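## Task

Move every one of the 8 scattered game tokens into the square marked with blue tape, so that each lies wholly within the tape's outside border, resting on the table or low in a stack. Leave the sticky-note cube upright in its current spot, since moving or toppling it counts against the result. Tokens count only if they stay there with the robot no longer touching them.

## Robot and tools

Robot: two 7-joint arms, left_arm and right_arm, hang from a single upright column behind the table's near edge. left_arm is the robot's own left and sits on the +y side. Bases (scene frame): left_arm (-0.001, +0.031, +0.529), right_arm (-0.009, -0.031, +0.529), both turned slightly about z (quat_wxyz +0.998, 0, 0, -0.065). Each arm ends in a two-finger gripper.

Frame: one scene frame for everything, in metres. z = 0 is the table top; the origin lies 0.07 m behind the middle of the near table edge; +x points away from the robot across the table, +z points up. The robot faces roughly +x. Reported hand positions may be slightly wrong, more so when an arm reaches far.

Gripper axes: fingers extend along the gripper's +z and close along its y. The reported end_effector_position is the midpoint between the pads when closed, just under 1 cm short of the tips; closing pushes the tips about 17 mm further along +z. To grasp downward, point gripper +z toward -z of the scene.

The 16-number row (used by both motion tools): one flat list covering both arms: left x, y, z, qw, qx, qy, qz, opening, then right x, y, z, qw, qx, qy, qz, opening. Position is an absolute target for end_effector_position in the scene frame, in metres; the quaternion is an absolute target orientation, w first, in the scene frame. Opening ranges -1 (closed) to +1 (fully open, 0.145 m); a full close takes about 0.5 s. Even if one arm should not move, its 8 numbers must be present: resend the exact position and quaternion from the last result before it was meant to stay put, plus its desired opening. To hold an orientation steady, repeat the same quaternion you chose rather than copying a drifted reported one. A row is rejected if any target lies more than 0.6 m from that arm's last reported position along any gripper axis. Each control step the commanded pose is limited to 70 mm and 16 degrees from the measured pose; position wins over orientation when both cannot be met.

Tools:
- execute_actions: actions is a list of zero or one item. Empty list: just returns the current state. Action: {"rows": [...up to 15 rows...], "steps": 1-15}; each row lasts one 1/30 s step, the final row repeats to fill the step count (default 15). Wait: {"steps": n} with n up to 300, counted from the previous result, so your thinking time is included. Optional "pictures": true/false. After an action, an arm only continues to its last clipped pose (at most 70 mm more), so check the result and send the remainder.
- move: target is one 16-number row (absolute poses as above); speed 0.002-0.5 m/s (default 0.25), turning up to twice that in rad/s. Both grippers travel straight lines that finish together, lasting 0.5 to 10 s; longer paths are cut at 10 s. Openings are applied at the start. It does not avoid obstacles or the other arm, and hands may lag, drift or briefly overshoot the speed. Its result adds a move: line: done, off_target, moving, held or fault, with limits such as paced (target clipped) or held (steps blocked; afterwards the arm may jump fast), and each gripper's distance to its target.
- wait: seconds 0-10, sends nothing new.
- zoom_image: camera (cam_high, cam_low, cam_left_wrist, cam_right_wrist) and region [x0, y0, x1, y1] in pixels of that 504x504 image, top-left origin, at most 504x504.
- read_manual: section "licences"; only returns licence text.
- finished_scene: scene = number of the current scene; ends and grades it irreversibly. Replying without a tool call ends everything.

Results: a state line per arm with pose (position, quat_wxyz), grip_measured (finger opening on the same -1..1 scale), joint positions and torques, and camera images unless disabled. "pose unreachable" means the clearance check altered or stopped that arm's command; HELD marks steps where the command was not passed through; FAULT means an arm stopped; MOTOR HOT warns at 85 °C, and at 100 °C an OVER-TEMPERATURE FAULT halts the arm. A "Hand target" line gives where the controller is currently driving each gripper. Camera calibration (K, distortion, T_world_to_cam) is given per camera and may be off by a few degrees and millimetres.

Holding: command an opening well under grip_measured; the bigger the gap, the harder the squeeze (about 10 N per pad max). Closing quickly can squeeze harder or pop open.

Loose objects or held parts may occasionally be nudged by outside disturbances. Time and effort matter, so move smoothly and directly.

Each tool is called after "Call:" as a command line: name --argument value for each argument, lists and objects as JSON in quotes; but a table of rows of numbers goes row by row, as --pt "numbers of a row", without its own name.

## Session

Call:
execute_actions --actions '[]'

Scene clock: 0.00 s of 5100.00 s.
left_arm: end_effector_position=(+0.0888, +0.4580, +0.1633) grip_measured=+1.00 end_effector_quat_wxyz=(+0.149, -0.559, +0.815, +0.017) | right_arm: end_effector_position=(+0.1456, -0.4880, +0.3814) grip_measured=+1.00 end_effector_quat_wxyz=(-0.009, +0.813, +0.577, +0.077)
Joint positions: left_arm=[-0.027  1.564 -1.538  1.305 -0.213  0.011 -0.196  0.145] | right_arm=[-0.654  1.647  0.619  0.995  0.214 -0.325  1.546  0.145]
Joint velocities: left_arm=[-0.011 -0.033 -0.022  0.012  0.007 -0.081  0.022  0.   ] | right_arm=[-0.011 -0.033 -0.012  0.022  0.022 -0.081  0.022 -0.   ]
Joint torques (N m, as the arm reports them, + toward a larger angle): no reading
Motor temperatures (°C, as the motors report them): left_arm=[25 24 22 25 21 22 23] | right_arm=[22 26 23 23 22 24 23]
Hand target (left_arm): +0.089, +0.458, +0.163; +0.149, -0.559, +0.815, +0.017
Hand target (right_arm): +0.146, -0.488, +0.381; -0.009, +0.813, +0.577, +0.077
camera_calibration (this result's frames):
cam_left_wrist: T_world_to_cam=[[-0.955785, 0.249322, 0.155926, -0.0561524], [0.293313, 0.846183, 0.444907, -0.468452], [-0.0210167, 0.470971, -0.881898, -0.0135193], [0, 0, 0, 1]] pos_world=[0.0834493, 0.416763, 0.205251]
cam_right_wrist: T_world_to_cam=[[0.912186, -0.250822, -0.324045, -0.126506], [-0.253621, -0.966695, 0.0343134, -0.435886], [-0.321859, 0.0508844, -0.945419, 0.486289], [0, 0, 0, 1]] pos_world=[0.161364, -0.477843, 0.43371]

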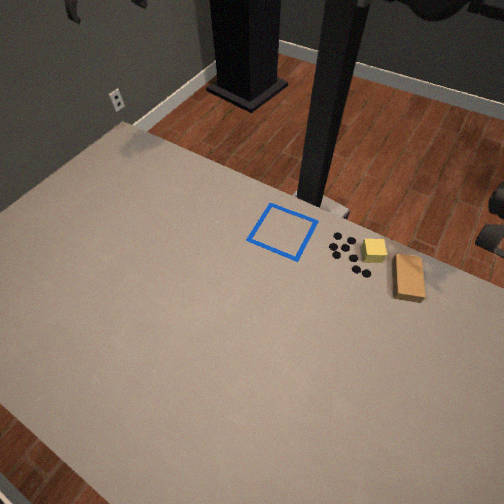

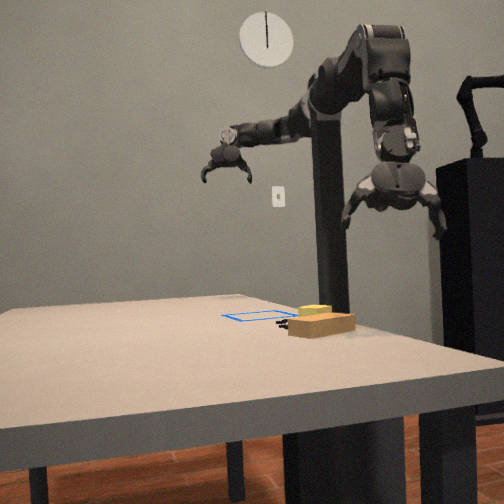

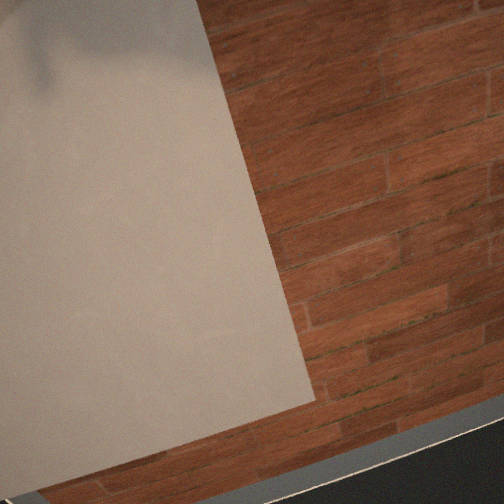

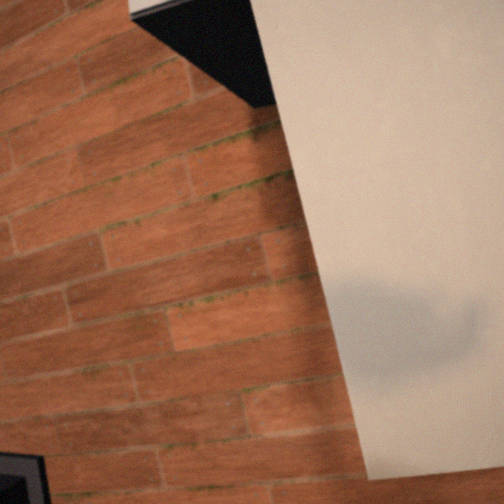

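Call:
zoom_image --camera "cam_high" --region '[310, 210, 450, 320]'

Call:
zoom_image --camera "cam_high" --region '[230, 185, 350, 280]'

Call:
zoom_image --camera "cam_low" --region '[210, 280, 370, 360]'

Region (310, 210, 450, 320) of cam_high's 504x504 image, scaled by 3.600, with more detail than that image has; it fills the top 396 rows of this view, and the rest is white.

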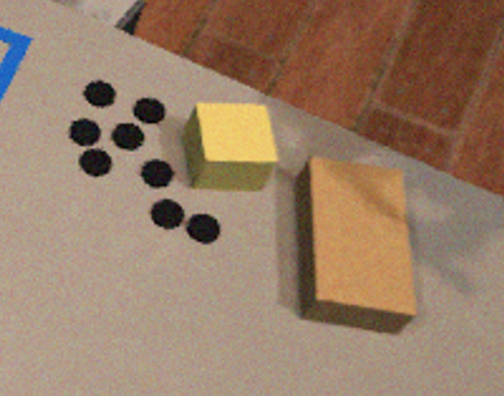

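Region (230, 185, 350, 280) of cam_high's 504x504 image, scaled by 4.200, with more detail than that image has; it fills the top 399 rows of this view, and the rest is white.

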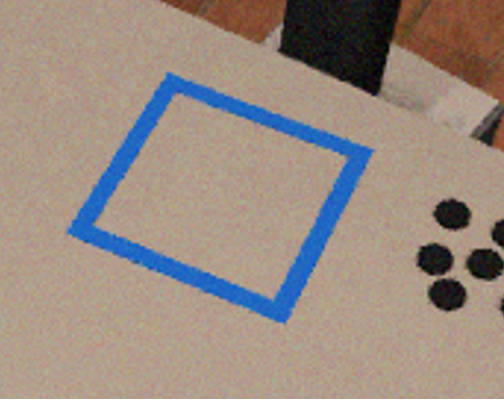

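Region (210, 280, 370, 360) of cam_low's 504x504 image, scaled by 3.150, with more detail than that image has.

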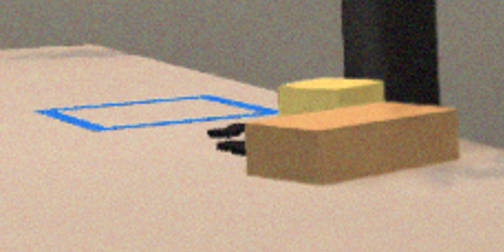

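Call:
move --target '[0.126,0.150,0.10,-0.0271,0.2574,-0.9606,0.1010,-0.09,0.13,-0.24,0.12,0.0,0.76,0.65,0.0,1]' --speed 0.2

Scene clock: 122.30 s of 5100.00 s.
left_arm: end_effector_position=(+0.1272, +0.1496, +0.1033) grip_measured=-0.09 end_effector_quat_wxyz=(+0.026, -0.252, +0.962, -0.102) | right_arm: end_effector_position=(+0.1318, -0.2331, +0.1215) grip_measured=+1.00 end_effector_quat_wxyz=(-0.007, +0.756, +0.654, -0.003)
Joint positions: left_arm=[ 0.335  0.988 -1.581  1.725 -0.884  0.216  0.558  0.069] | right_arm=[ 0.026  0.828 -0.724  1.608 -0.601  0.506  1.052  0.145]
Joint velocities: left_arm=[ 0.077  0.033 -0.017 -0.007 -0.007  0.051 -0.037  0.   ] | right_arm=[-0.055 -0.011 -0.007 -0.012 -0.022  0.081 -0.037  0.   ]
Joint torques (N m, as the arm reports them, + toward a larger angle): left_arm=[ 1.58  2.79  1.02  2.22  0.07 -0.05  0.04] | right_arm=[ 3.23  4.02  2.63  2.53  0.02  0.04 -0.07]
Motor temperatures (°C, as the motors report them): left_arm=[25 31 22 25 21 22 23] | right_arm=[23 30 24 23 22 24 23]
Hand target (left_arm): +0.125, +0.151, +0.102; +0.024, -0.250, +0.963, -0.098
Hand target (right_arm): +0.134, -0.235, +0.122; -0.003, +0.758, +0.652, -0.002
Off the commanded pose (left_arm): 0.003 m, 1 deg.
Off the commanded pose (right_arm): 0.007 m, 1 deg.
joint sent to its limit (left arm) — the command would take joint 3 (upper arm roll) past its lower limit, so that joint was sent only as far as its limit.
After step 90, 117.00 s passed at rest.
move: off_target (right_arm)
camera_calibration (this result's frames):
cam_left_wrist: T_world_to_cam=[[-0.528356, 0.841733, 0.111024, -0.0715893], [0.84239, 0.503412, 0.192241, -0.18452], [0.105925, 0.195097, -0.975047, 0.11431], [0, 0, 0, 1]] pos_world=[0.105505, 0.130847, 0.154878]
cam_right_wrist: T_world_to_cam=[[0.904457, -0.1138, -0.411104, -0.0906264], [-0.052807, -0.986214, 0.15682, -0.229978], [-0.423283, -0.120128, -0.897998, 0.190836], [0, 0, 0, 1]] pos_world=[0.150601, -0.214196, 0.170179]

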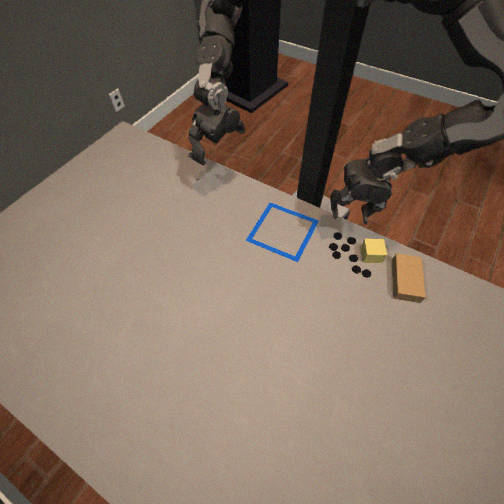

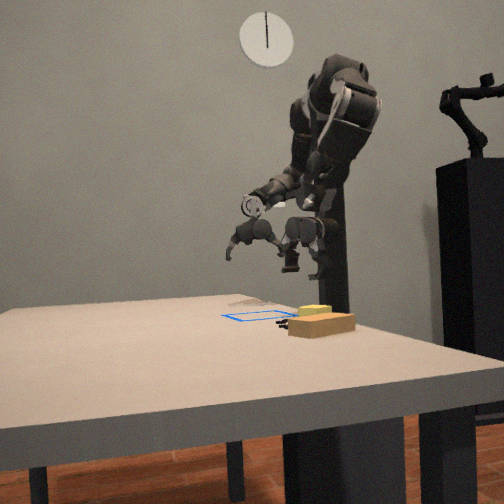

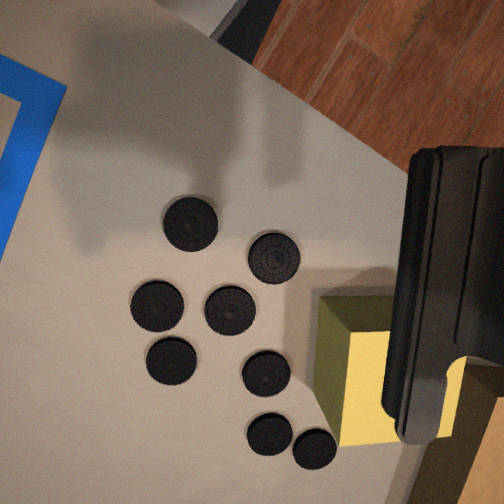

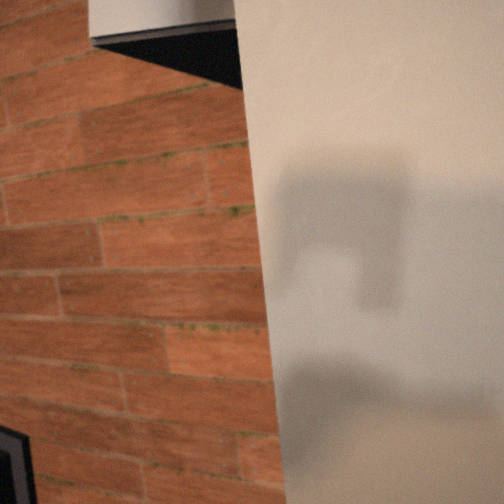

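Call:
move --target '[0.123,0.153,0.058,-0.0271,0.2574,-0.9606,0.1010,-0.09,0.1318,-0.2331,0.1215,-0.007,0.756,0.654,-0.003,1]' --speed 0.06

Scene clock: 198.27 s of 5100.00 s.
left_arm: end_effector_position=(+0.1246, +0.1540, +0.0582) grip_measured=-0.09 end_effector_quat_wxyz=(+0.030, -0.259, +0.960, -0.099) | right_arm: end_effector_position=(+0.1318, -0.2331, +0.1215) grip_measured=+1.00 end_effector_quat_wxyz=(-0.007, +0.756, +0.654, -0.003)
Joint positions: left_arm=[ 0.278  0.846 -1.581  1.456 -0.885  0.185  0.431  0.069] | right_arm=[ 0.026  0.828 -0.724  1.608 -0.601  0.506  1.052  0.145]
Joint velocities: left_arm=[ 0.011 -0.099 -0.012 -0.012 -0.022 -0.022 -0.051  0.   ] | right_arm=[ 0.011 -0.033 -0.002 -0.017  0.007 -0.022 -0.007 -0.   ]
Joint torques (N m, as the arm reports them, + toward a larger angle): left_arm=[ 1.47  2.49  1.22  2.02  0.09 -0.04 -0.36] | right_arm=[ 2.95  3.92  2.1   2.88  0.07 -0.04  0.11]
Motor temperatures (°C, as the motors report them): left_arm=[25 28 22 26 21 22 23] | right_arm=[23 28 24 24 22 24 23]
Hand target (left_arm): +0.124, +0.153, +0.058; +0.028, -0.257, +0.961, -0.101
Hand target (right_arm): +0.132, -0.233, +0.121; -0.007, +0.756, +0.654, -0.003
Off the commanded pose (left_arm): 0.002 m, 0 deg.
Off the commanded pose (right_arm): 0.000 m, 0 deg.
After step 90, 71.97 s passed at rest.
move: done
camera_calibration (this result's frames):
cam_left_wrist: T_world_to_cam=[[-0.541397, 0.83293, 0.114526, -0.0688605], [0.833953, 0.514697, 0.199021, -0.176935], [0.106825, 0.203259, -0.97328, 0.0683097], [0, 0, 0, 1]] pos_world=[0.102977, 0.134539, 0.109585]
cam_right_wrist: T_world_to_cam=[[0.904535, -0.113775, -0.41094, -0.0906778], [-0.0526629, -0.986174, 0.15712, -0.230073], [-0.423134, -0.120479, -0.898021, 0.190741], [0, 0, 0, 1]] pos_world=[0.150614, -0.214229, 0.170176]

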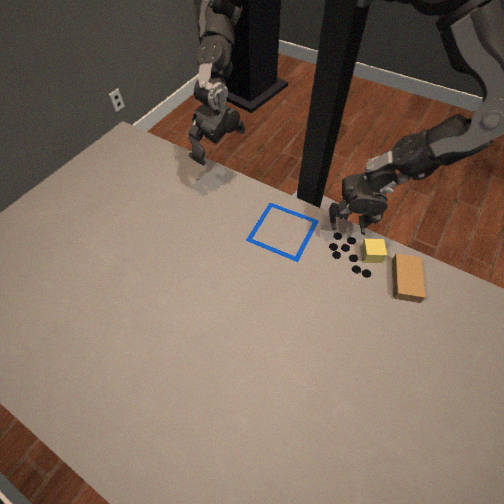

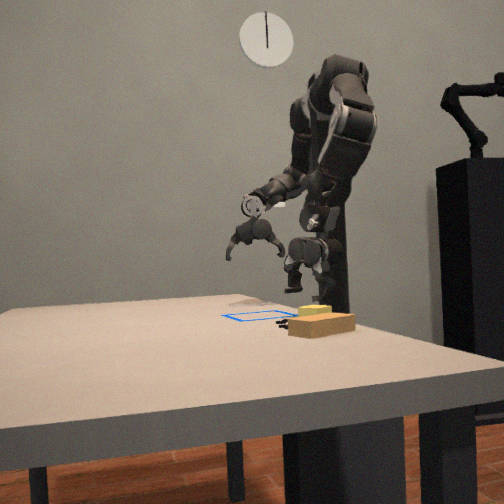

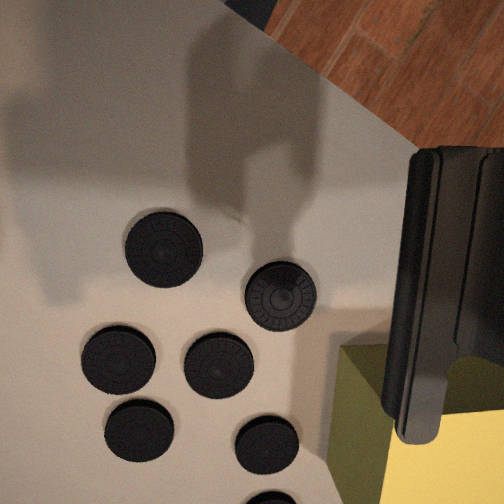

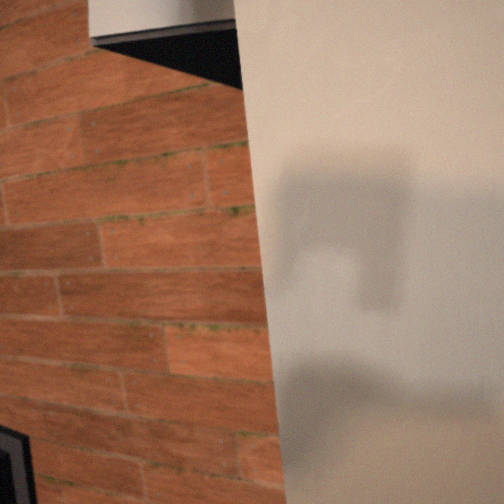

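Call:
move --target '[0.1195,0.151,0.026,-0.0271,0.2574,-0.9606,0.1010,-0.09,0.1318,-0.2331,0.1215,-0.007,0.756,0.654,-0.003,1]' --speed 0.04

Scene clock: 212.73 s of 5100.00 s.
left_arm: end_effector_position=(+0.1214, +0.1518, +0.0263) grip_measured=-0.09 end_effector_quat_wxyz=(+0.030, -0.259, +0.960, -0.099) | right_arm: end_effector_position=(+0.1318, -0.2331, +0.1215) grip_measured=+1.00 end_effector_quat_wxyz=(-0.007, +0.756, +0.654, -0.003)
Joint positions: left_arm=[ 0.244  0.721 -1.581  1.238 -0.886  0.148  0.339  0.069] | right_arm=[ 0.026  0.828 -0.724  1.608 -0.601  0.506  1.052  0.145]
Joint velocities: left_arm=[ 0.011  0.099  0.002 -0.002 -0.007  0.007 -0.007  0.   ] | right_arm=[-0.055 -0.055 -0.022  0.007  0.007 -0.007 -0.037 -0.   ]
Joint torques (N m, as the arm reports them, + toward a larger angle): left_arm=[ 1.25  2.24  0.85  1.71  0.07 -0.05 -0.37] | right_arm=[ 2.96  3.96  2.13  2.9   0.08 -0.04  0.11]
Motor temperatures (°C, as the motors report them): left_arm=[25 27 22 26 21 22 23] | right_arm=[23 28 24 24 22 24 23]
Hand target (left_arm): +0.120, +0.151, +0.026; +0.028, -0.257, +0.961, -0.101
Hand target (right_arm): +0.132, -0.233, +0.122; -0.007, +0.756, +0.654, -0.003
Off the commanded pose (left_arm): 0.002 m, 0 deg.
Off the commanded pose (right_arm): 0.000 m, 0 deg.
After step 90, 10.40 s passed at rest.
move: done
camera_calibration (this result's frames):
cam_left_wrist: T_world_to_cam=[[-0.541734, 0.832821, 0.113727, -0.0650314], [0.833685, 0.51511, 0.199078, -0.166837], [0.107214, 0.20266, -0.973362, 0.0380963], [0, 0, 0, 1]] pos_world=[0.0997756, 0.132378, 0.0776909]
cam_right_wrist: T_world_to_cam=[[0.904535, -0.113775, -0.41094, -0.0906778], [-0.0526629, -0.986174, 0.15712, -0.230073], [-0.423134, -0.120479, -0.898021, 0.190741], [0, 0, 0, 1]] pos_world=[0.150614, -0.214229, 0.170176]

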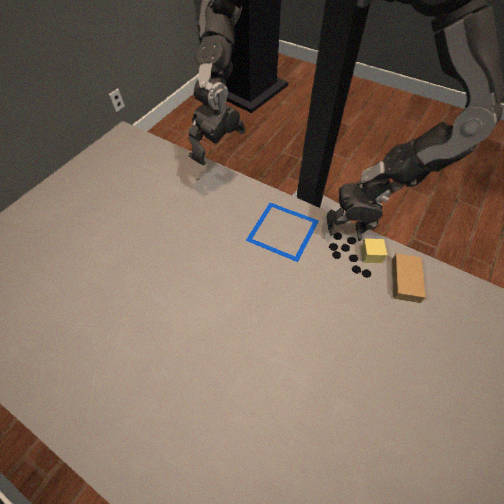

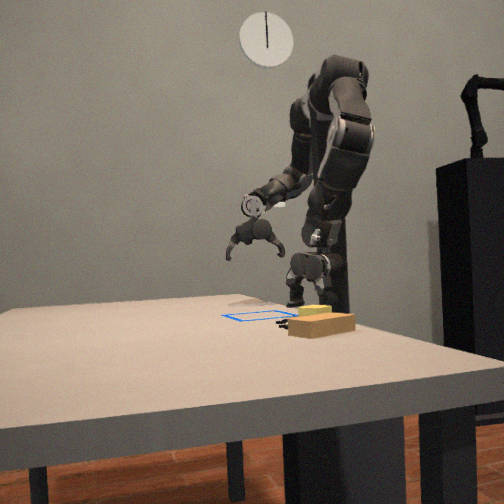

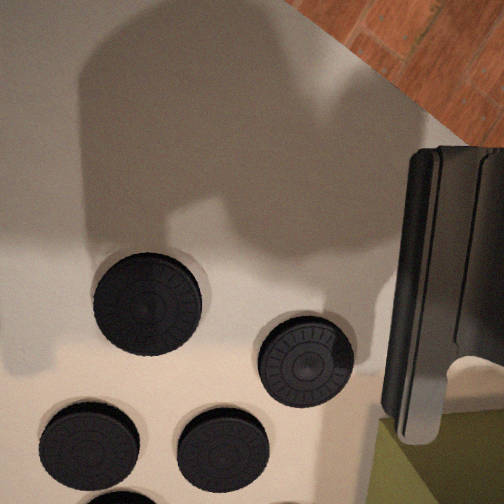

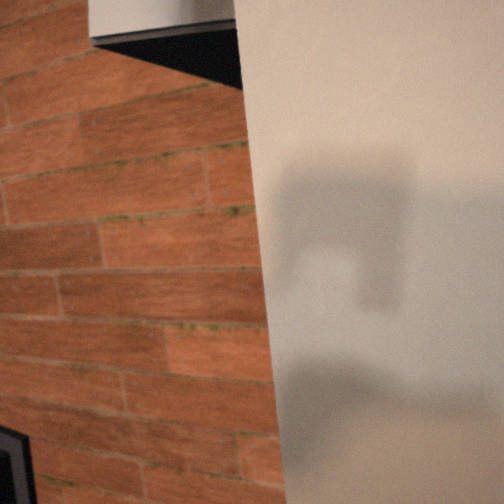

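Call:
move --target '[0.120,0.151,0.0174,-0.0271,0.2574,-0.9606,0.1010,-0.09,0.1318,-0.2331,0.1215,-0.007,0.756,0.654,-0.003,1]' --speed 0.02

Call:
move --target '[0.141,0.1155,0.0172,-0.0271,0.2574,-0.9606,0.1010,-0.09,0.1318,-0.2331,0.1215,-0.007,0.756,0.654,-0.003,1]' --speed 0.04

Scene clock: 228.17 s of 5100.00 s.
left_arm: end_effector_position=(+0.1215, +0.1522, +0.0178) grip_measured=-0.09 end_effector_quat_wxyz=(+0.029, -0.258, +0.961, -0.099) | right_arm: end_effector_position=(+0.1318, -0.2331, +0.1215) grip_measured=+1.00 end_effector_quat_wxyz=(-0.007, +0.756, +0.654, -0.003)
Joint positions: left_arm=[ 0.239  0.686 -1.581  1.171 -0.886  0.13   0.312  0.069] | right_arm=[ 0.026  0.828 -0.724  1.608 -0.601  0.506  1.052  0.145]
Joint velocities: left_arm=[ 0.011 -0.011 -0.007  0.002 -0.11  -0.051 -0.022 -0.   ] | right_arm=[-0.077 -0.033 -0.027  0.002 -0.022 -0.081  0.11  -0.   ]
Joint torques (N m, as the arm reports them, + toward a larger angle): left_arm=[ 1.19  2.08  1.01  1.49  0.14 -0.06 -0.37] | right_arm=[ 2.92  3.94  2.09  2.88  0.08 -0.05  0.12]
Motor temperatures (°C, as the motors report them): left_arm=[25 27 22 26 21 22 23] | right_arm=[23 28 24 24 22 24 23]
Hand target (left_arm): +0.120, +0.151, +0.017; +0.027, -0.257, +0.961, -0.101
Hand target (right_arm): +0.132, -0.233, +0.122; -0.007, +0.756, +0.654, -0.003
Off the commanded pose (left_arm): 0.002 m, 0 deg.
Off the commanded pose (right_arm): 0.000 m, 0 deg.
After step 90, 11.73 s passed at rest.
move: done
camera_calibration (this result's frames):
cam_left_wrist: T_world_to_cam=[[-0.539873, 0.833899, 0.114669, -0.0647413], [0.834928, 0.513204, 0.198787, -0.165219], [0.10692, 0.20306, -0.973311, 0.0296928], [0, 0, 0, 1]] pos_world=[0.0998192, 0.132749, 0.0691676]
cam_right_wrist: T_world_to_cam=[[0.904535, -0.113775, -0.41094, -0.0906778], [-0.0526629, -0.986174, 0.15712, -0.230073], [-0.423134, -0.120479, -0.898021, 0.190741], [0, 0, 0, 1]] pos_world=[0.150614, -0.214229, 0.170176]

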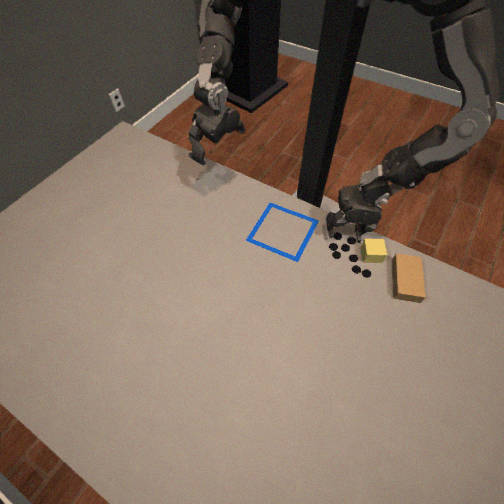

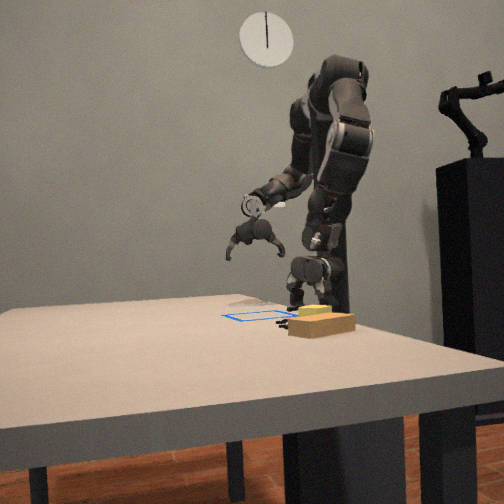

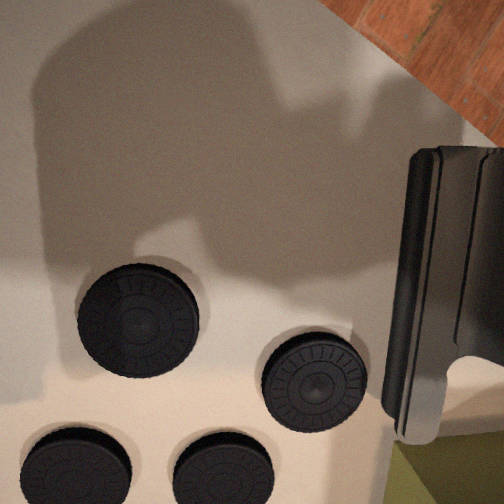

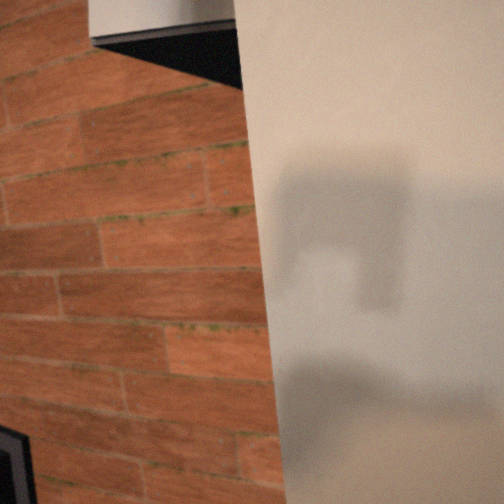

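Scene clock: 229.43 s of 5100.00 s.
left_arm: end_effector_position=(+0.1421, +0.1141, +0.0181) grip_measured=-0.09 end_effector_quat_wxyz=(+0.029, -0.257, +0.960, -0.105) | right_arm: end_effector_position=(+0.1318, -0.2331, +0.1215) grip_measured=+1.00 end_effector_quat_wxyz=(-0.007, +0.756, +0.654, -0.003)
Joint positions: left_arm=[ 0.304  0.576 -1.581  1.133 -0.866  0.128  0.392  0.069] | right_arm=[ 0.026  0.828 -0.724  1.608 -0.601  0.506  1.052  0.145]
Joint velocities: left_arm=[-0.011 -0.055  0.002  0.012  0.022 -0.037  0.022 -0.   ] | right_arm=[-0.033 -0.011  0.007 -0.002  0.022 -0.051 -0.066 -0.   ]
Joint torques (N m, as the arm reports them, + toward a larger angle): left_arm=[ 2.4   1.67  1.05  1.62  0.18 -0.04  0.03] | right_arm=[ 2.91  3.93  2.13  2.92  0.08 -0.03  0.11]
Motor temperatures (°C, as the motors report them): left_arm=[25 27 22 26 21 22 23] | right_arm=[23 28 24 24 22 24 23]
Hand target (left_arm): +0.141, +0.116, +0.017; +0.027, -0.256, +0.961, -0.101
Hand target (right_arm): +0.132, -0.233, +0.122; -0.007, +0.756, +0.654, -0.003
Off the commanded pose (left_arm): 0.002 m, 1 deg.
Off the commanded pose (right_arm): 0.000 m, 0 deg.
move: done
camera_calibration (this result's frames):
cam_left_wrist: T_world_to_cam=[[-0.537862, 0.836768, 0.102587, -0.0222696], [0.83569, 0.513188, 0.195602, -0.162974], [0.111027, 0.190938, -0.975303, 0.0363681], [0, 0, 0, 1]] pos_world=[0.12018, 0.0953269, 0.0696326]
cam_right_wrist: T_world_to_cam=[[0.904535, -0.113775, -0.41094, -0.0906778], [-0.0526629, -0.986174, 0.15712, -0.230073], [-0.423134, -0.120479, -0.898021, 0.190741], [0, 0, 0, 1]] pos_world=[0.150614, -0.214229, 0.170176]

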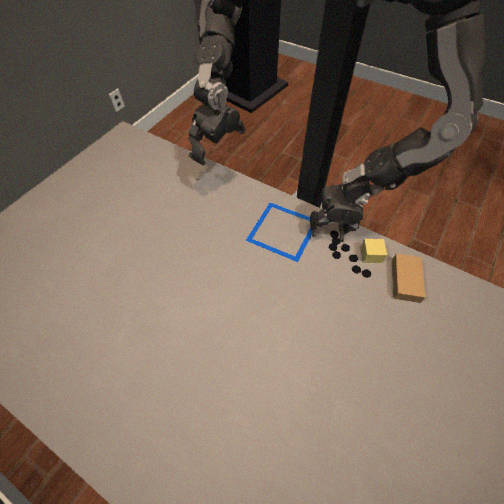

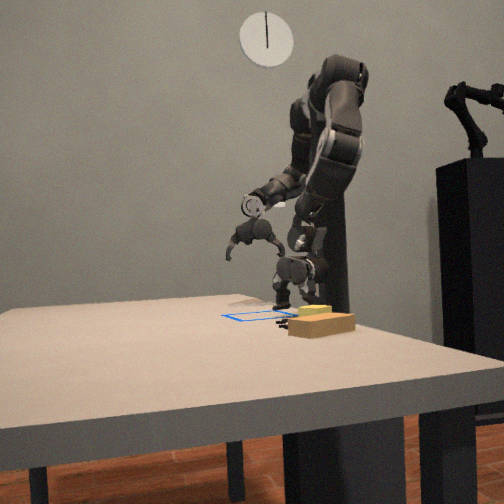

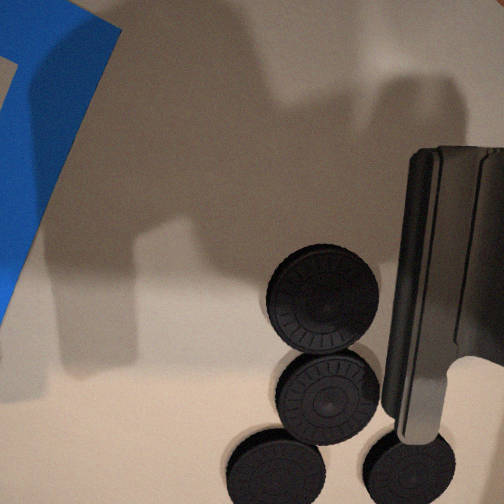

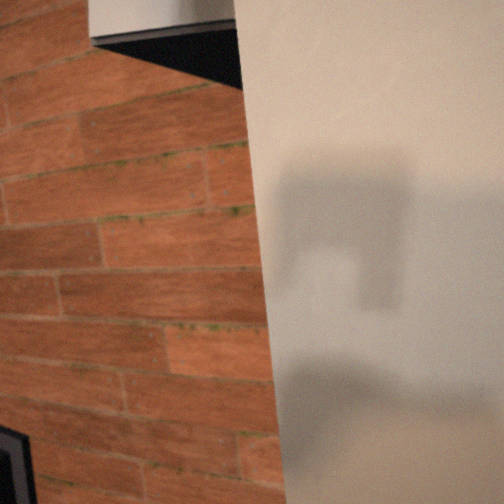

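Call:
move --target '[0.1685,0.072,0.017,-0.0271,0.2574,-0.9606,0.1010,-0.09,0.1318,-0.2331,0.1215,-0.007,0.756,0.654,-0.003,1]' --speed 0.045

Call:
move --target '[0.2044,-0.002,0.017,-0.01815,0.1727,-0.9794,0.10294,-0.09,0.1318,-0.2331,0.1215,-0.007,0.756,0.654,-0.003,1]' --speed 0.045

Scene clock: 250.77 s of 5100.00 s.
left_arm: end_effector_position=(+0.1698, +0.0701, +0.0180) grip_measured=-0.09 end_effector_quat_wxyz=(+0.030, -0.256, +0.960, -0.105) | right_arm: end_effector_position=(+0.1318, -0.2331, +0.1215) grip_measured=+1.00 end_effector_quat_wxyz=(-0.007, +0.756, +0.654, -0.003)
Joint positions: left_arm=[ 0.387  0.414 -1.581  1.02  -0.829  0.108  0.474  0.069] | right_arm=[ 0.026  0.828 -0.724  1.608 -0.601  0.506  1.052  0.145]
Joint velocities: left_arm=[ 0.055 -0.011 -0.007 -0.017  0.037  0.022 -0.125 -0.   ] | right_arm=[-0.165  0.055  0.002  0.002 -0.007 -0.007 -0.037  0.   ]
Joint torques (N m, as the arm reports them, + toward a larger angle): left_arm=[ 3.29  0.78  1.3   1.65  0.19 -0.04  0.03] | right_arm=[ 2.89  3.9   2.1   2.87  0.08 -0.04  0.12]
Motor temperatures (°C, as the motors report them): left_arm=[25 27 22 25 21 22 23] | right_arm=[23 28 24 24 22 24 23]
Hand target (left_arm): +0.169, +0.072, +0.017; +0.028, -0.256, +0.961, -0.101
Hand target (right_arm): +0.132, -0.233, +0.122; -0.007, +0.756, +0.654, -0.003
Off the commanded pose (left_arm): 0.003 m, 1 deg.
Off the commanded pose (right_arm): 0.000 m, 0 deg.
After step 90, 17.00 s passed at rest.
move: done
camera_calibration (this result's frames):
cam_left_wrist: T_world_to_cam=[[-0.537515, 0.83712, 0.101527, 0.0293851], [0.835795, 0.512907, 0.195889, -0.163512], [0.111909, 0.190149, -0.975356, 0.0415481], [0, 0, 0, 1]] pos_world=[0.147808, 0.0513673, 0.0695711]
cam_right_wrist: T_world_to_cam=[[0.904535, -0.113775, -0.41094, -0.0906778], [-0.0526629, -0.986174, 0.15712, -0.230073], [-0.423134, -0.120479, -0.898021, 0.190741], [0, 0, 0, 1]] pos_world=[0.150614, -0.214229, 0.170176]

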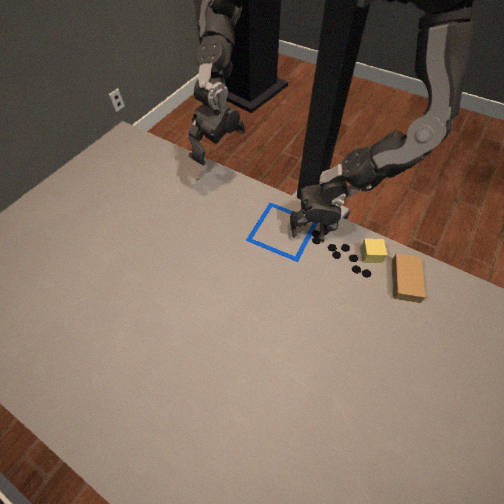

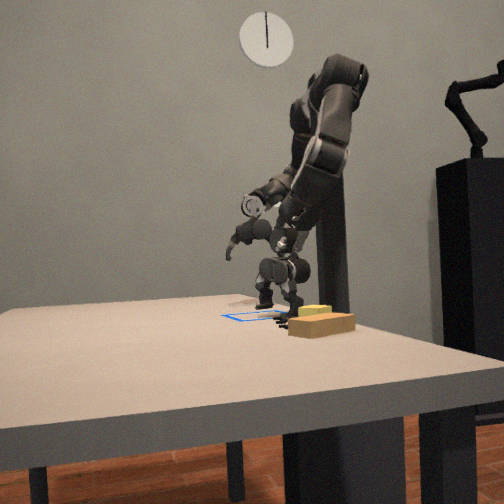

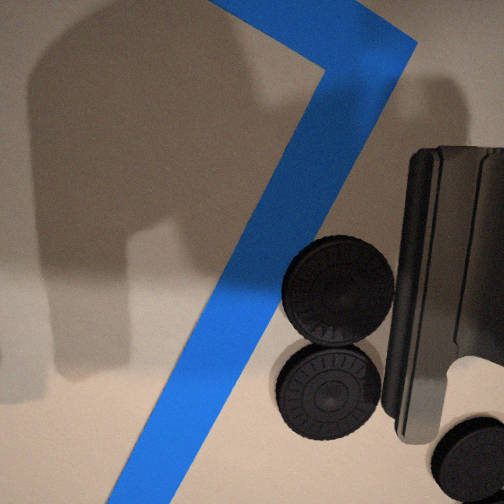

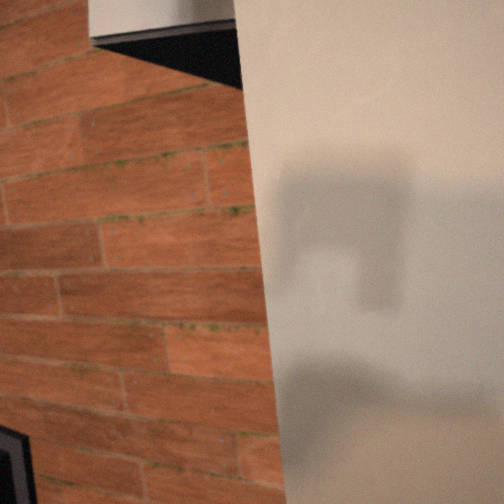

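Scene clock: 252.93 s of 5100.00 s.
left_arm: end_effector_position=(+0.2064, -0.0034, +0.0182) grip_measured=-0.09 end_effector_quat_wxyz=(+0.022, -0.173, +0.979, -0.105) | right_arm: end_effector_position=(+0.1318, -0.2331, +0.1215) grip_measured=+1.00 end_effector_quat_wxyz=(-0.007, +0.756, +0.654, -0.003)
Joint positions: left_arm=[ 0.503  0.081 -1.581  0.658 -0.893 -0.097  0.521  0.069] | right_arm=[ 0.026  0.828 -0.724  1.608 -0.601  0.506  1.052  0.145]
Joint velocities: left_arm=[ 0.055 -0.011  0.002  0.002  0.037 -0.007 -0.022 -0.   ] | right_arm=[ 0.077  0.011 -0.007 -0.022 -0.051  0.022 -0.037 -0.   ]
Joint torques (N m, as the arm reports them, + toward a larger angle): left_arm=[ 4.64 -0.98  1.02  1.59  0.09 -0.06 -0.2 ] | right_arm=[ 2.89  3.9   2.1   2.92  0.07 -0.04  0.1 ]
Motor temperatures (°C, as the motors report them): left_arm=[25 27 22 25 21 22 23] | right_arm=[23 28 24 24 22 24 23]
Hand target (left_arm): +0.206, -0.002, +0.017; +0.021, -0.172, +0.980, -0.103
Hand target (right_arm): +0.132, -0.233, +0.122; -0.007, +0.756, +0.654, -0.003
Off the commanded pose (left_arm): 0.003 m, 0 deg.
Off the commanded pose (right_arm): 0.000 m, 0 deg.
move: done
camera_calibration (this result's frames):
cam_left_wrist: T_world_to_cam=[[-0.387649, 0.915658, 0.106298, 0.0798265], [0.910482, 0.362312, 0.199379, -0.172458], [0.14405, 0.174071, -0.97414, 0.0448671], [0, 0, 0, 1]] pos_world=[0.181501, -0.0184204, 0.0696058]
cam_right_wrist: T_world_to_cam=[[0.904535, -0.113775, -0.41094, -0.0906778], [-0.0526629, -0.986174, 0.15712, -0.230073], [-0.423134, -0.120479, -0.898021, 0.190741], [0, 0, 0, 1]] pos_world=[0.150614, -0.214229, 0.170176]

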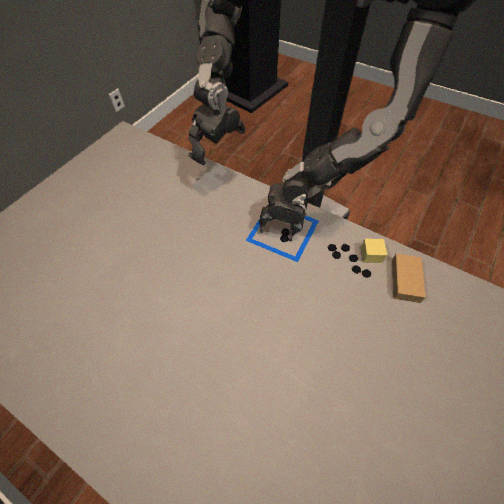

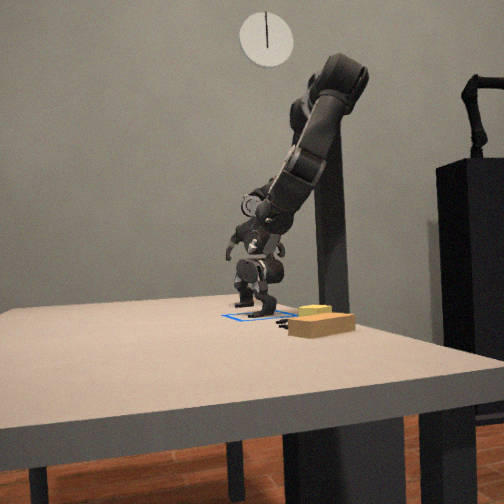

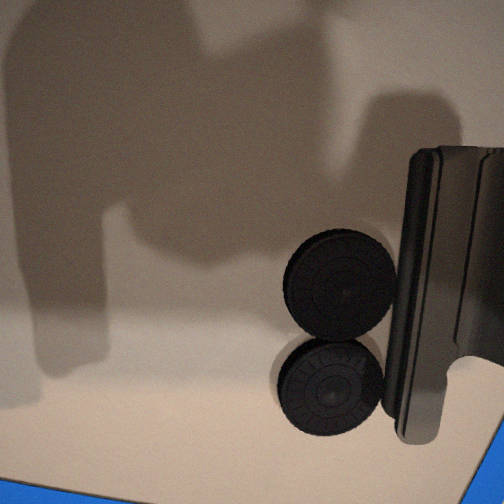

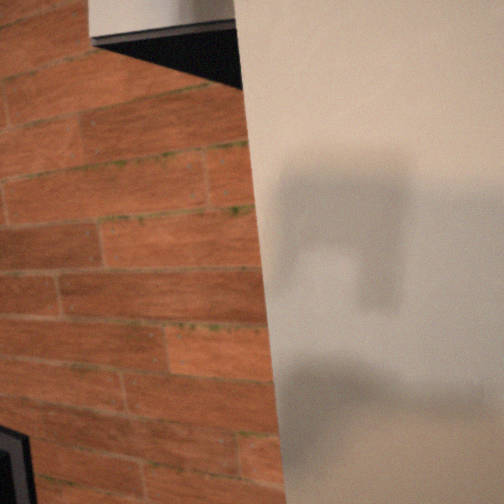

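Call:
move --target '[0.204,0.002,0.05,-0.01815,0.1727,-0.9794,0.10294,-0.09,0.1318,-0.2331,0.1215,-0.007,0.756,0.654,-0.003,1]' --speed 0.08

Call:
move --target '[0.219,0.2375,0.066,-0.02262,0.21525,-0.97095,0.10205,-0.09,0.1318,-0.2331,0.1215,-0.007,0.756,0.654,-0.003,1]' --speed 0.18

Scene clock: 329.33 s of 5100.00 s.
left_arm: end_effector_position=(+0.2023, +0.0017, +0.0500) grip_measured=-0.09 end_effector_quat_wxyz=(+0.016, -0.170, +0.980, -0.105) | right_arm: end_effector_position=(+0.1318, -0.2331, +0.1215) grip_measured=+1.00 end_effector_quat_wxyz=(-0.007, +0.756, +0.654, -0.003)
Joint positions: left_arm=[ 0.537  0.243 -1.576  0.995 -0.865 -0.02   0.678  0.069] | right_arm=[ 0.026  0.828 -0.724  1.608 -0.601  0.506  1.052  0.145]
Joint velocities: left_arm=[ 0.033 -0.011 -0.002 -0.007  0.007 -0.051  0.007 -0.   ] | right_arm=[-0.033 -0.011 -0.007  0.012  0.022 -0.007 -0.037 -0.   ]
Joint torques (N m, as the arm reports them, + toward a larger angle): left_arm=[ 4.61 -0.72  2.17  2.58  0.2   0.11  0.05] | right_arm=[ 2.96  3.9   2.09  2.91  0.08 -0.04  0.11]
Motor temperatures (°C, as the motors report them): left_arm=[26 26 22 25 21 22 23] | right_arm=[23 27 24 24 22 24 23]
Hand target (left_arm): +0.202, +0.002, +0.050; +0.016, -0.172, +0.980, -0.102
Hand target (right_arm): +0.132, -0.233, +0.122; -0.007, +0.756, +0.654, -0.003
Off the commanded pose (left_arm): 0.002 m, 0 deg.
Off the commanded pose (right_arm): 0.000 m, 0 deg.
After step 90, 72.67 s passed at rest.
move: done
camera_calibration (this result's frames):
cam_left_wrist: T_world_to_cam=[[-0.379654, 0.918666, 0.109156, 0.0684014], [0.915252, 0.355782, 0.189029, -0.177375], [0.134819, 0.171671, -0.975886, 0.077495], [0, 0, 0, 1]] pos_world=[0.177864, -0.0130347, 0.101689]
cam_right_wrist: T_world_to_cam=[[0.904535, -0.113775, -0.41094, -0.0906778], [-0.0526629, -0.986174, 0.15712, -0.230073], [-0.423134, -0.120479, -0.898021, 0.190741], [0, 0, 0, 1]] pos_world=[0.150614, -0.214229, 0.170176]

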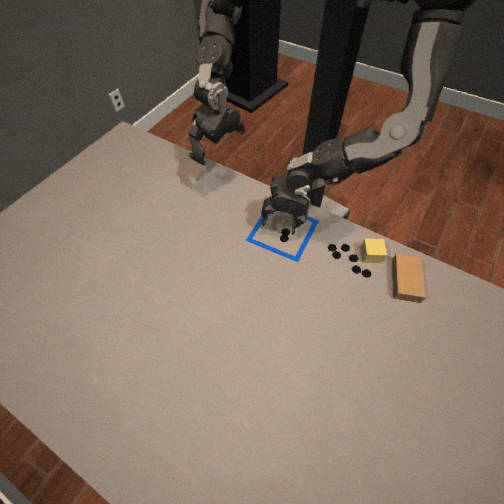

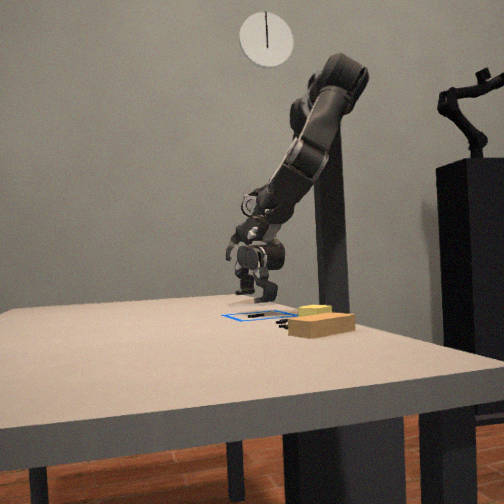

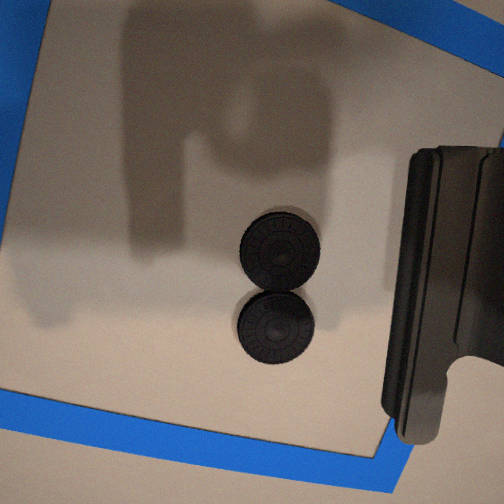

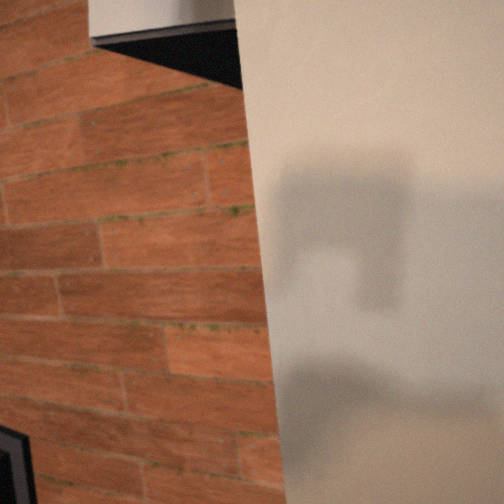

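Scene clock: 331.07 s of 5100.00 s.
left_arm: end_effector_position=(+0.2215, +0.2368, +0.0658) grip_measured=-0.09 end_effector_quat_wxyz=(+0.025, -0.220, +0.970, -0.103) | right_arm: end_effector_position=(+0.1318, -0.2331, +0.1215) grip_measured=+1.00 end_effector_quat_wxyz=(-0.007, +0.756, +0.654, -0.003)
Joint positions: left_arm=[ 0.522  0.902 -1.577  1.061 -0.877 -0.325  0.223  0.069] | right_arm=[ 0.026  0.828 -0.724  1.608 -0.601  0.506  1.052  0.145]
Joint velocities: left_arm=[-0.077 -0.077 -0.017 -0.007 -0.051 -0.007  0.037 -0.   ] | right_arm=[ 0.011 -0.033 -0.022  0.002 -0.051 -0.081 -0.007  0.   ]
Joint torques (N m, as the arm reports them, + toward a larger angle): left_arm=[ 3.    3.9   1.6   0.38  0.1  -0.05 -0.35] | right_arm=[ 2.92  3.95  2.11  2.92  0.08 -0.05  0.11]
Motor temperatures (°C, as the motors report them): left_arm=[26 26 22 25 21 22 23] | right_arm=[23 27 24 24 22 24 23]
Hand target (left_arm): +0.219, +0.236, +0.065; +0.023, -0.219, +0.970, -0.104
Hand target (right_arm): +0.132, -0.233, +0.122; -0.007, +0.756, +0.654, -0.003
Off the commanded pose (left_arm): 0.003 m, 1 deg.
Off the commanded pose (right_arm): 0.000 m, 0 deg.
move: done
camera_calibration (this result's frames):
cam_left_wrist: T_world_to_cam=[[-0.473111, 0.874254, 0.108839, -0.110759], [0.872277, 0.447493, 0.197189, -0.294338], [0.123688, 0.18823, -0.974305, 0.0484484], [0, 0, 0, 1]] pos_world=[0.19835, 0.219426, 0.117299]
cam_right_wrist: T_world_to_cam=[[0.904535, -0.113775, -0.41094, -0.0906778], [-0.0526629, -0.986174, 0.15712, -0.230073], [-0.423134, -0.120479, -0.898021, 0.190741], [0, 0, 0, 1]] pos_world=[0.150614, -0.214229, 0.170176]

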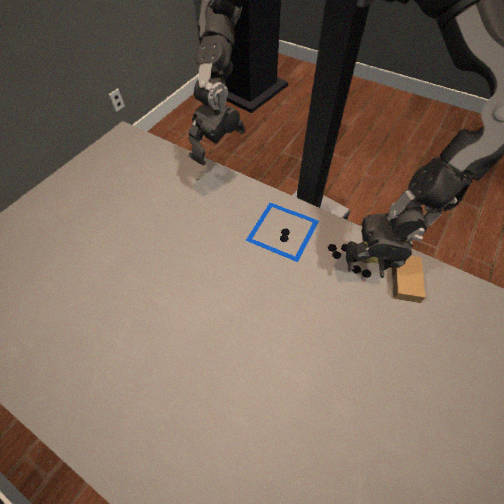

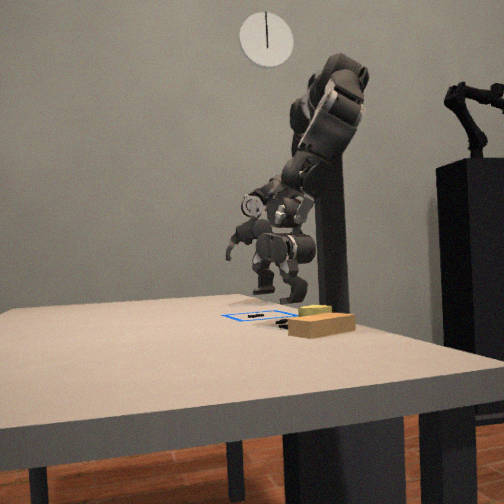

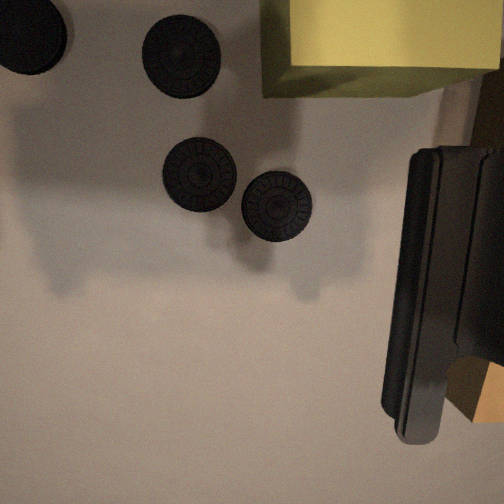

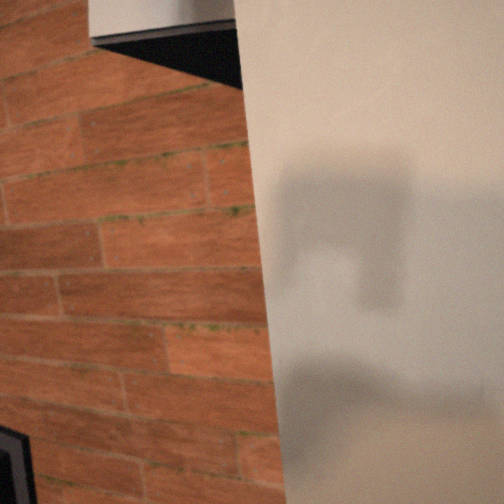

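Call:
move --target '[0.2155,0.232,0.021,-0.02262,0.21525,-0.97095,0.10205,-0.09,0.1318,-0.2331,0.1215,-0.007,0.756,0.654,-0.003,1]' --speed 0.045

Scene clock: 344.40 s of 5100.00 s.
left_arm: end_effector_position=(+0.2189, +0.2330, +0.0217) grip_measured=-0.09 end_effector_quat_wxyz=(+0.027, -0.216, +0.971, -0.100) | right_arm: end_effector_position=(+0.1318, -0.2331, +0.1215) grip_measured=+1.00 end_effector_quat_wxyz=(-0.007, +0.756, +0.654, -0.003)
Joint positions: left_arm=[ 0.461  0.676 -1.581  0.696 -0.94  -0.358  0.066  0.069] | right_arm=[ 0.026  0.828 -0.724  1.608 -0.601  0.506  1.052  0.145]
Joint velocities: left_arm=[ 0.077  0.077 -0.002  0.022 -0.022  0.066  0.037 -0.   ] | right_arm=[ 0.011 -0.077 -0.002 -0.037  0.007  0.007 -0.022  0.   ]
Joint torques (N m, as the arm reports them, + toward a larger angle): left_arm=[ 3.27  3.38  0.99  0.    0.11 -0.04 -0.36] | right_arm=[ 2.9   3.91  2.11  2.89  0.08 -0.04  0.11]
Motor temperatures (°C, as the motors report them): left_arm=[26 27 22 25 21 22 23] | right_arm=[23 27 24 24 22 24 23]
Hand target (left_arm): +0.217, +0.232, +0.021; +0.024, -0.214, +0.971, -0.102
Hand target (right_arm): +0.132, -0.233, +0.122; -0.007, +0.756, +0.654, -0.003
Off the commanded pose (left_arm): 0.004 m, 1 deg.
Off the commanded pose (right_arm): 0.000 m, 0 deg.
After step 90, 9.07 s passed at rest.
move: off_target (left_arm)
camera_calibration (this result's frames):
cam_left_wrist: T_world_to_cam=[[-0.466782, 0.877172, 0.112622, -0.106029], [0.875047, 0.439654, 0.202479, -0.280555], [0.128094, 0.193063, -0.972789, 0.00437759], [0, 0, 0, 1]] pos_world=[0.195446, 0.215507, 0.0730062]
cam_right_wrist: T_world_to_cam=[[0.904535, -0.113775, -0.41094, -0.0906778], [-0.0526629, -0.986174, 0.15712, -0.230073], [-0.423134, -0.120479, -0.898021, 0.190741], [0, 0, 0, 1]] pos_world=[0.150614, -0.214229, 0.170176]

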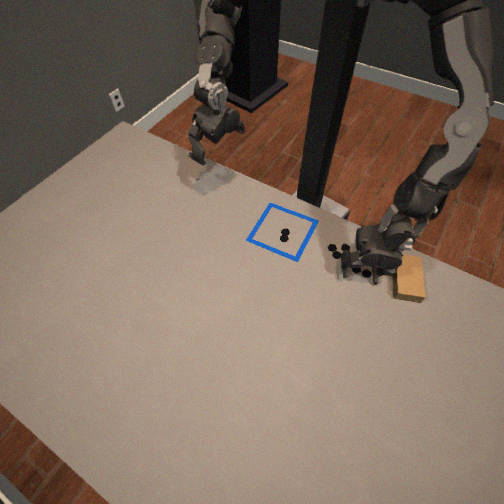

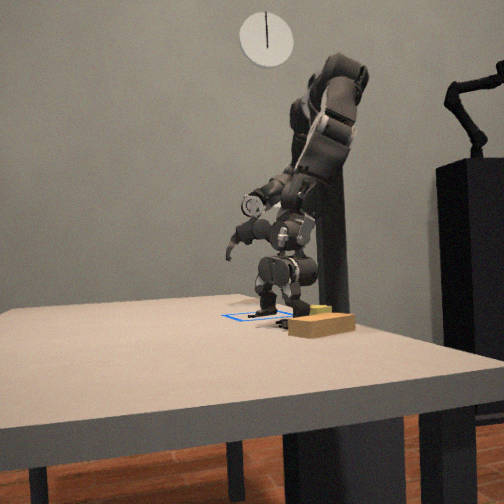

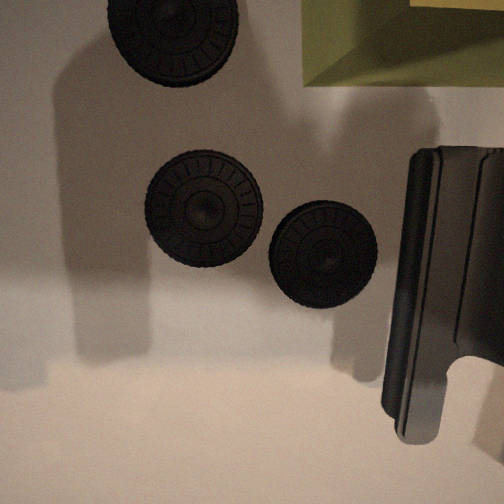

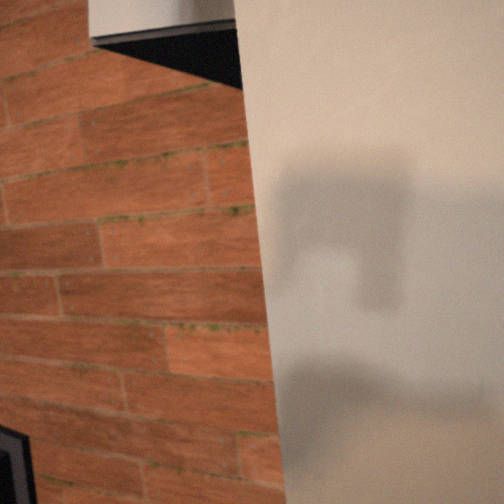

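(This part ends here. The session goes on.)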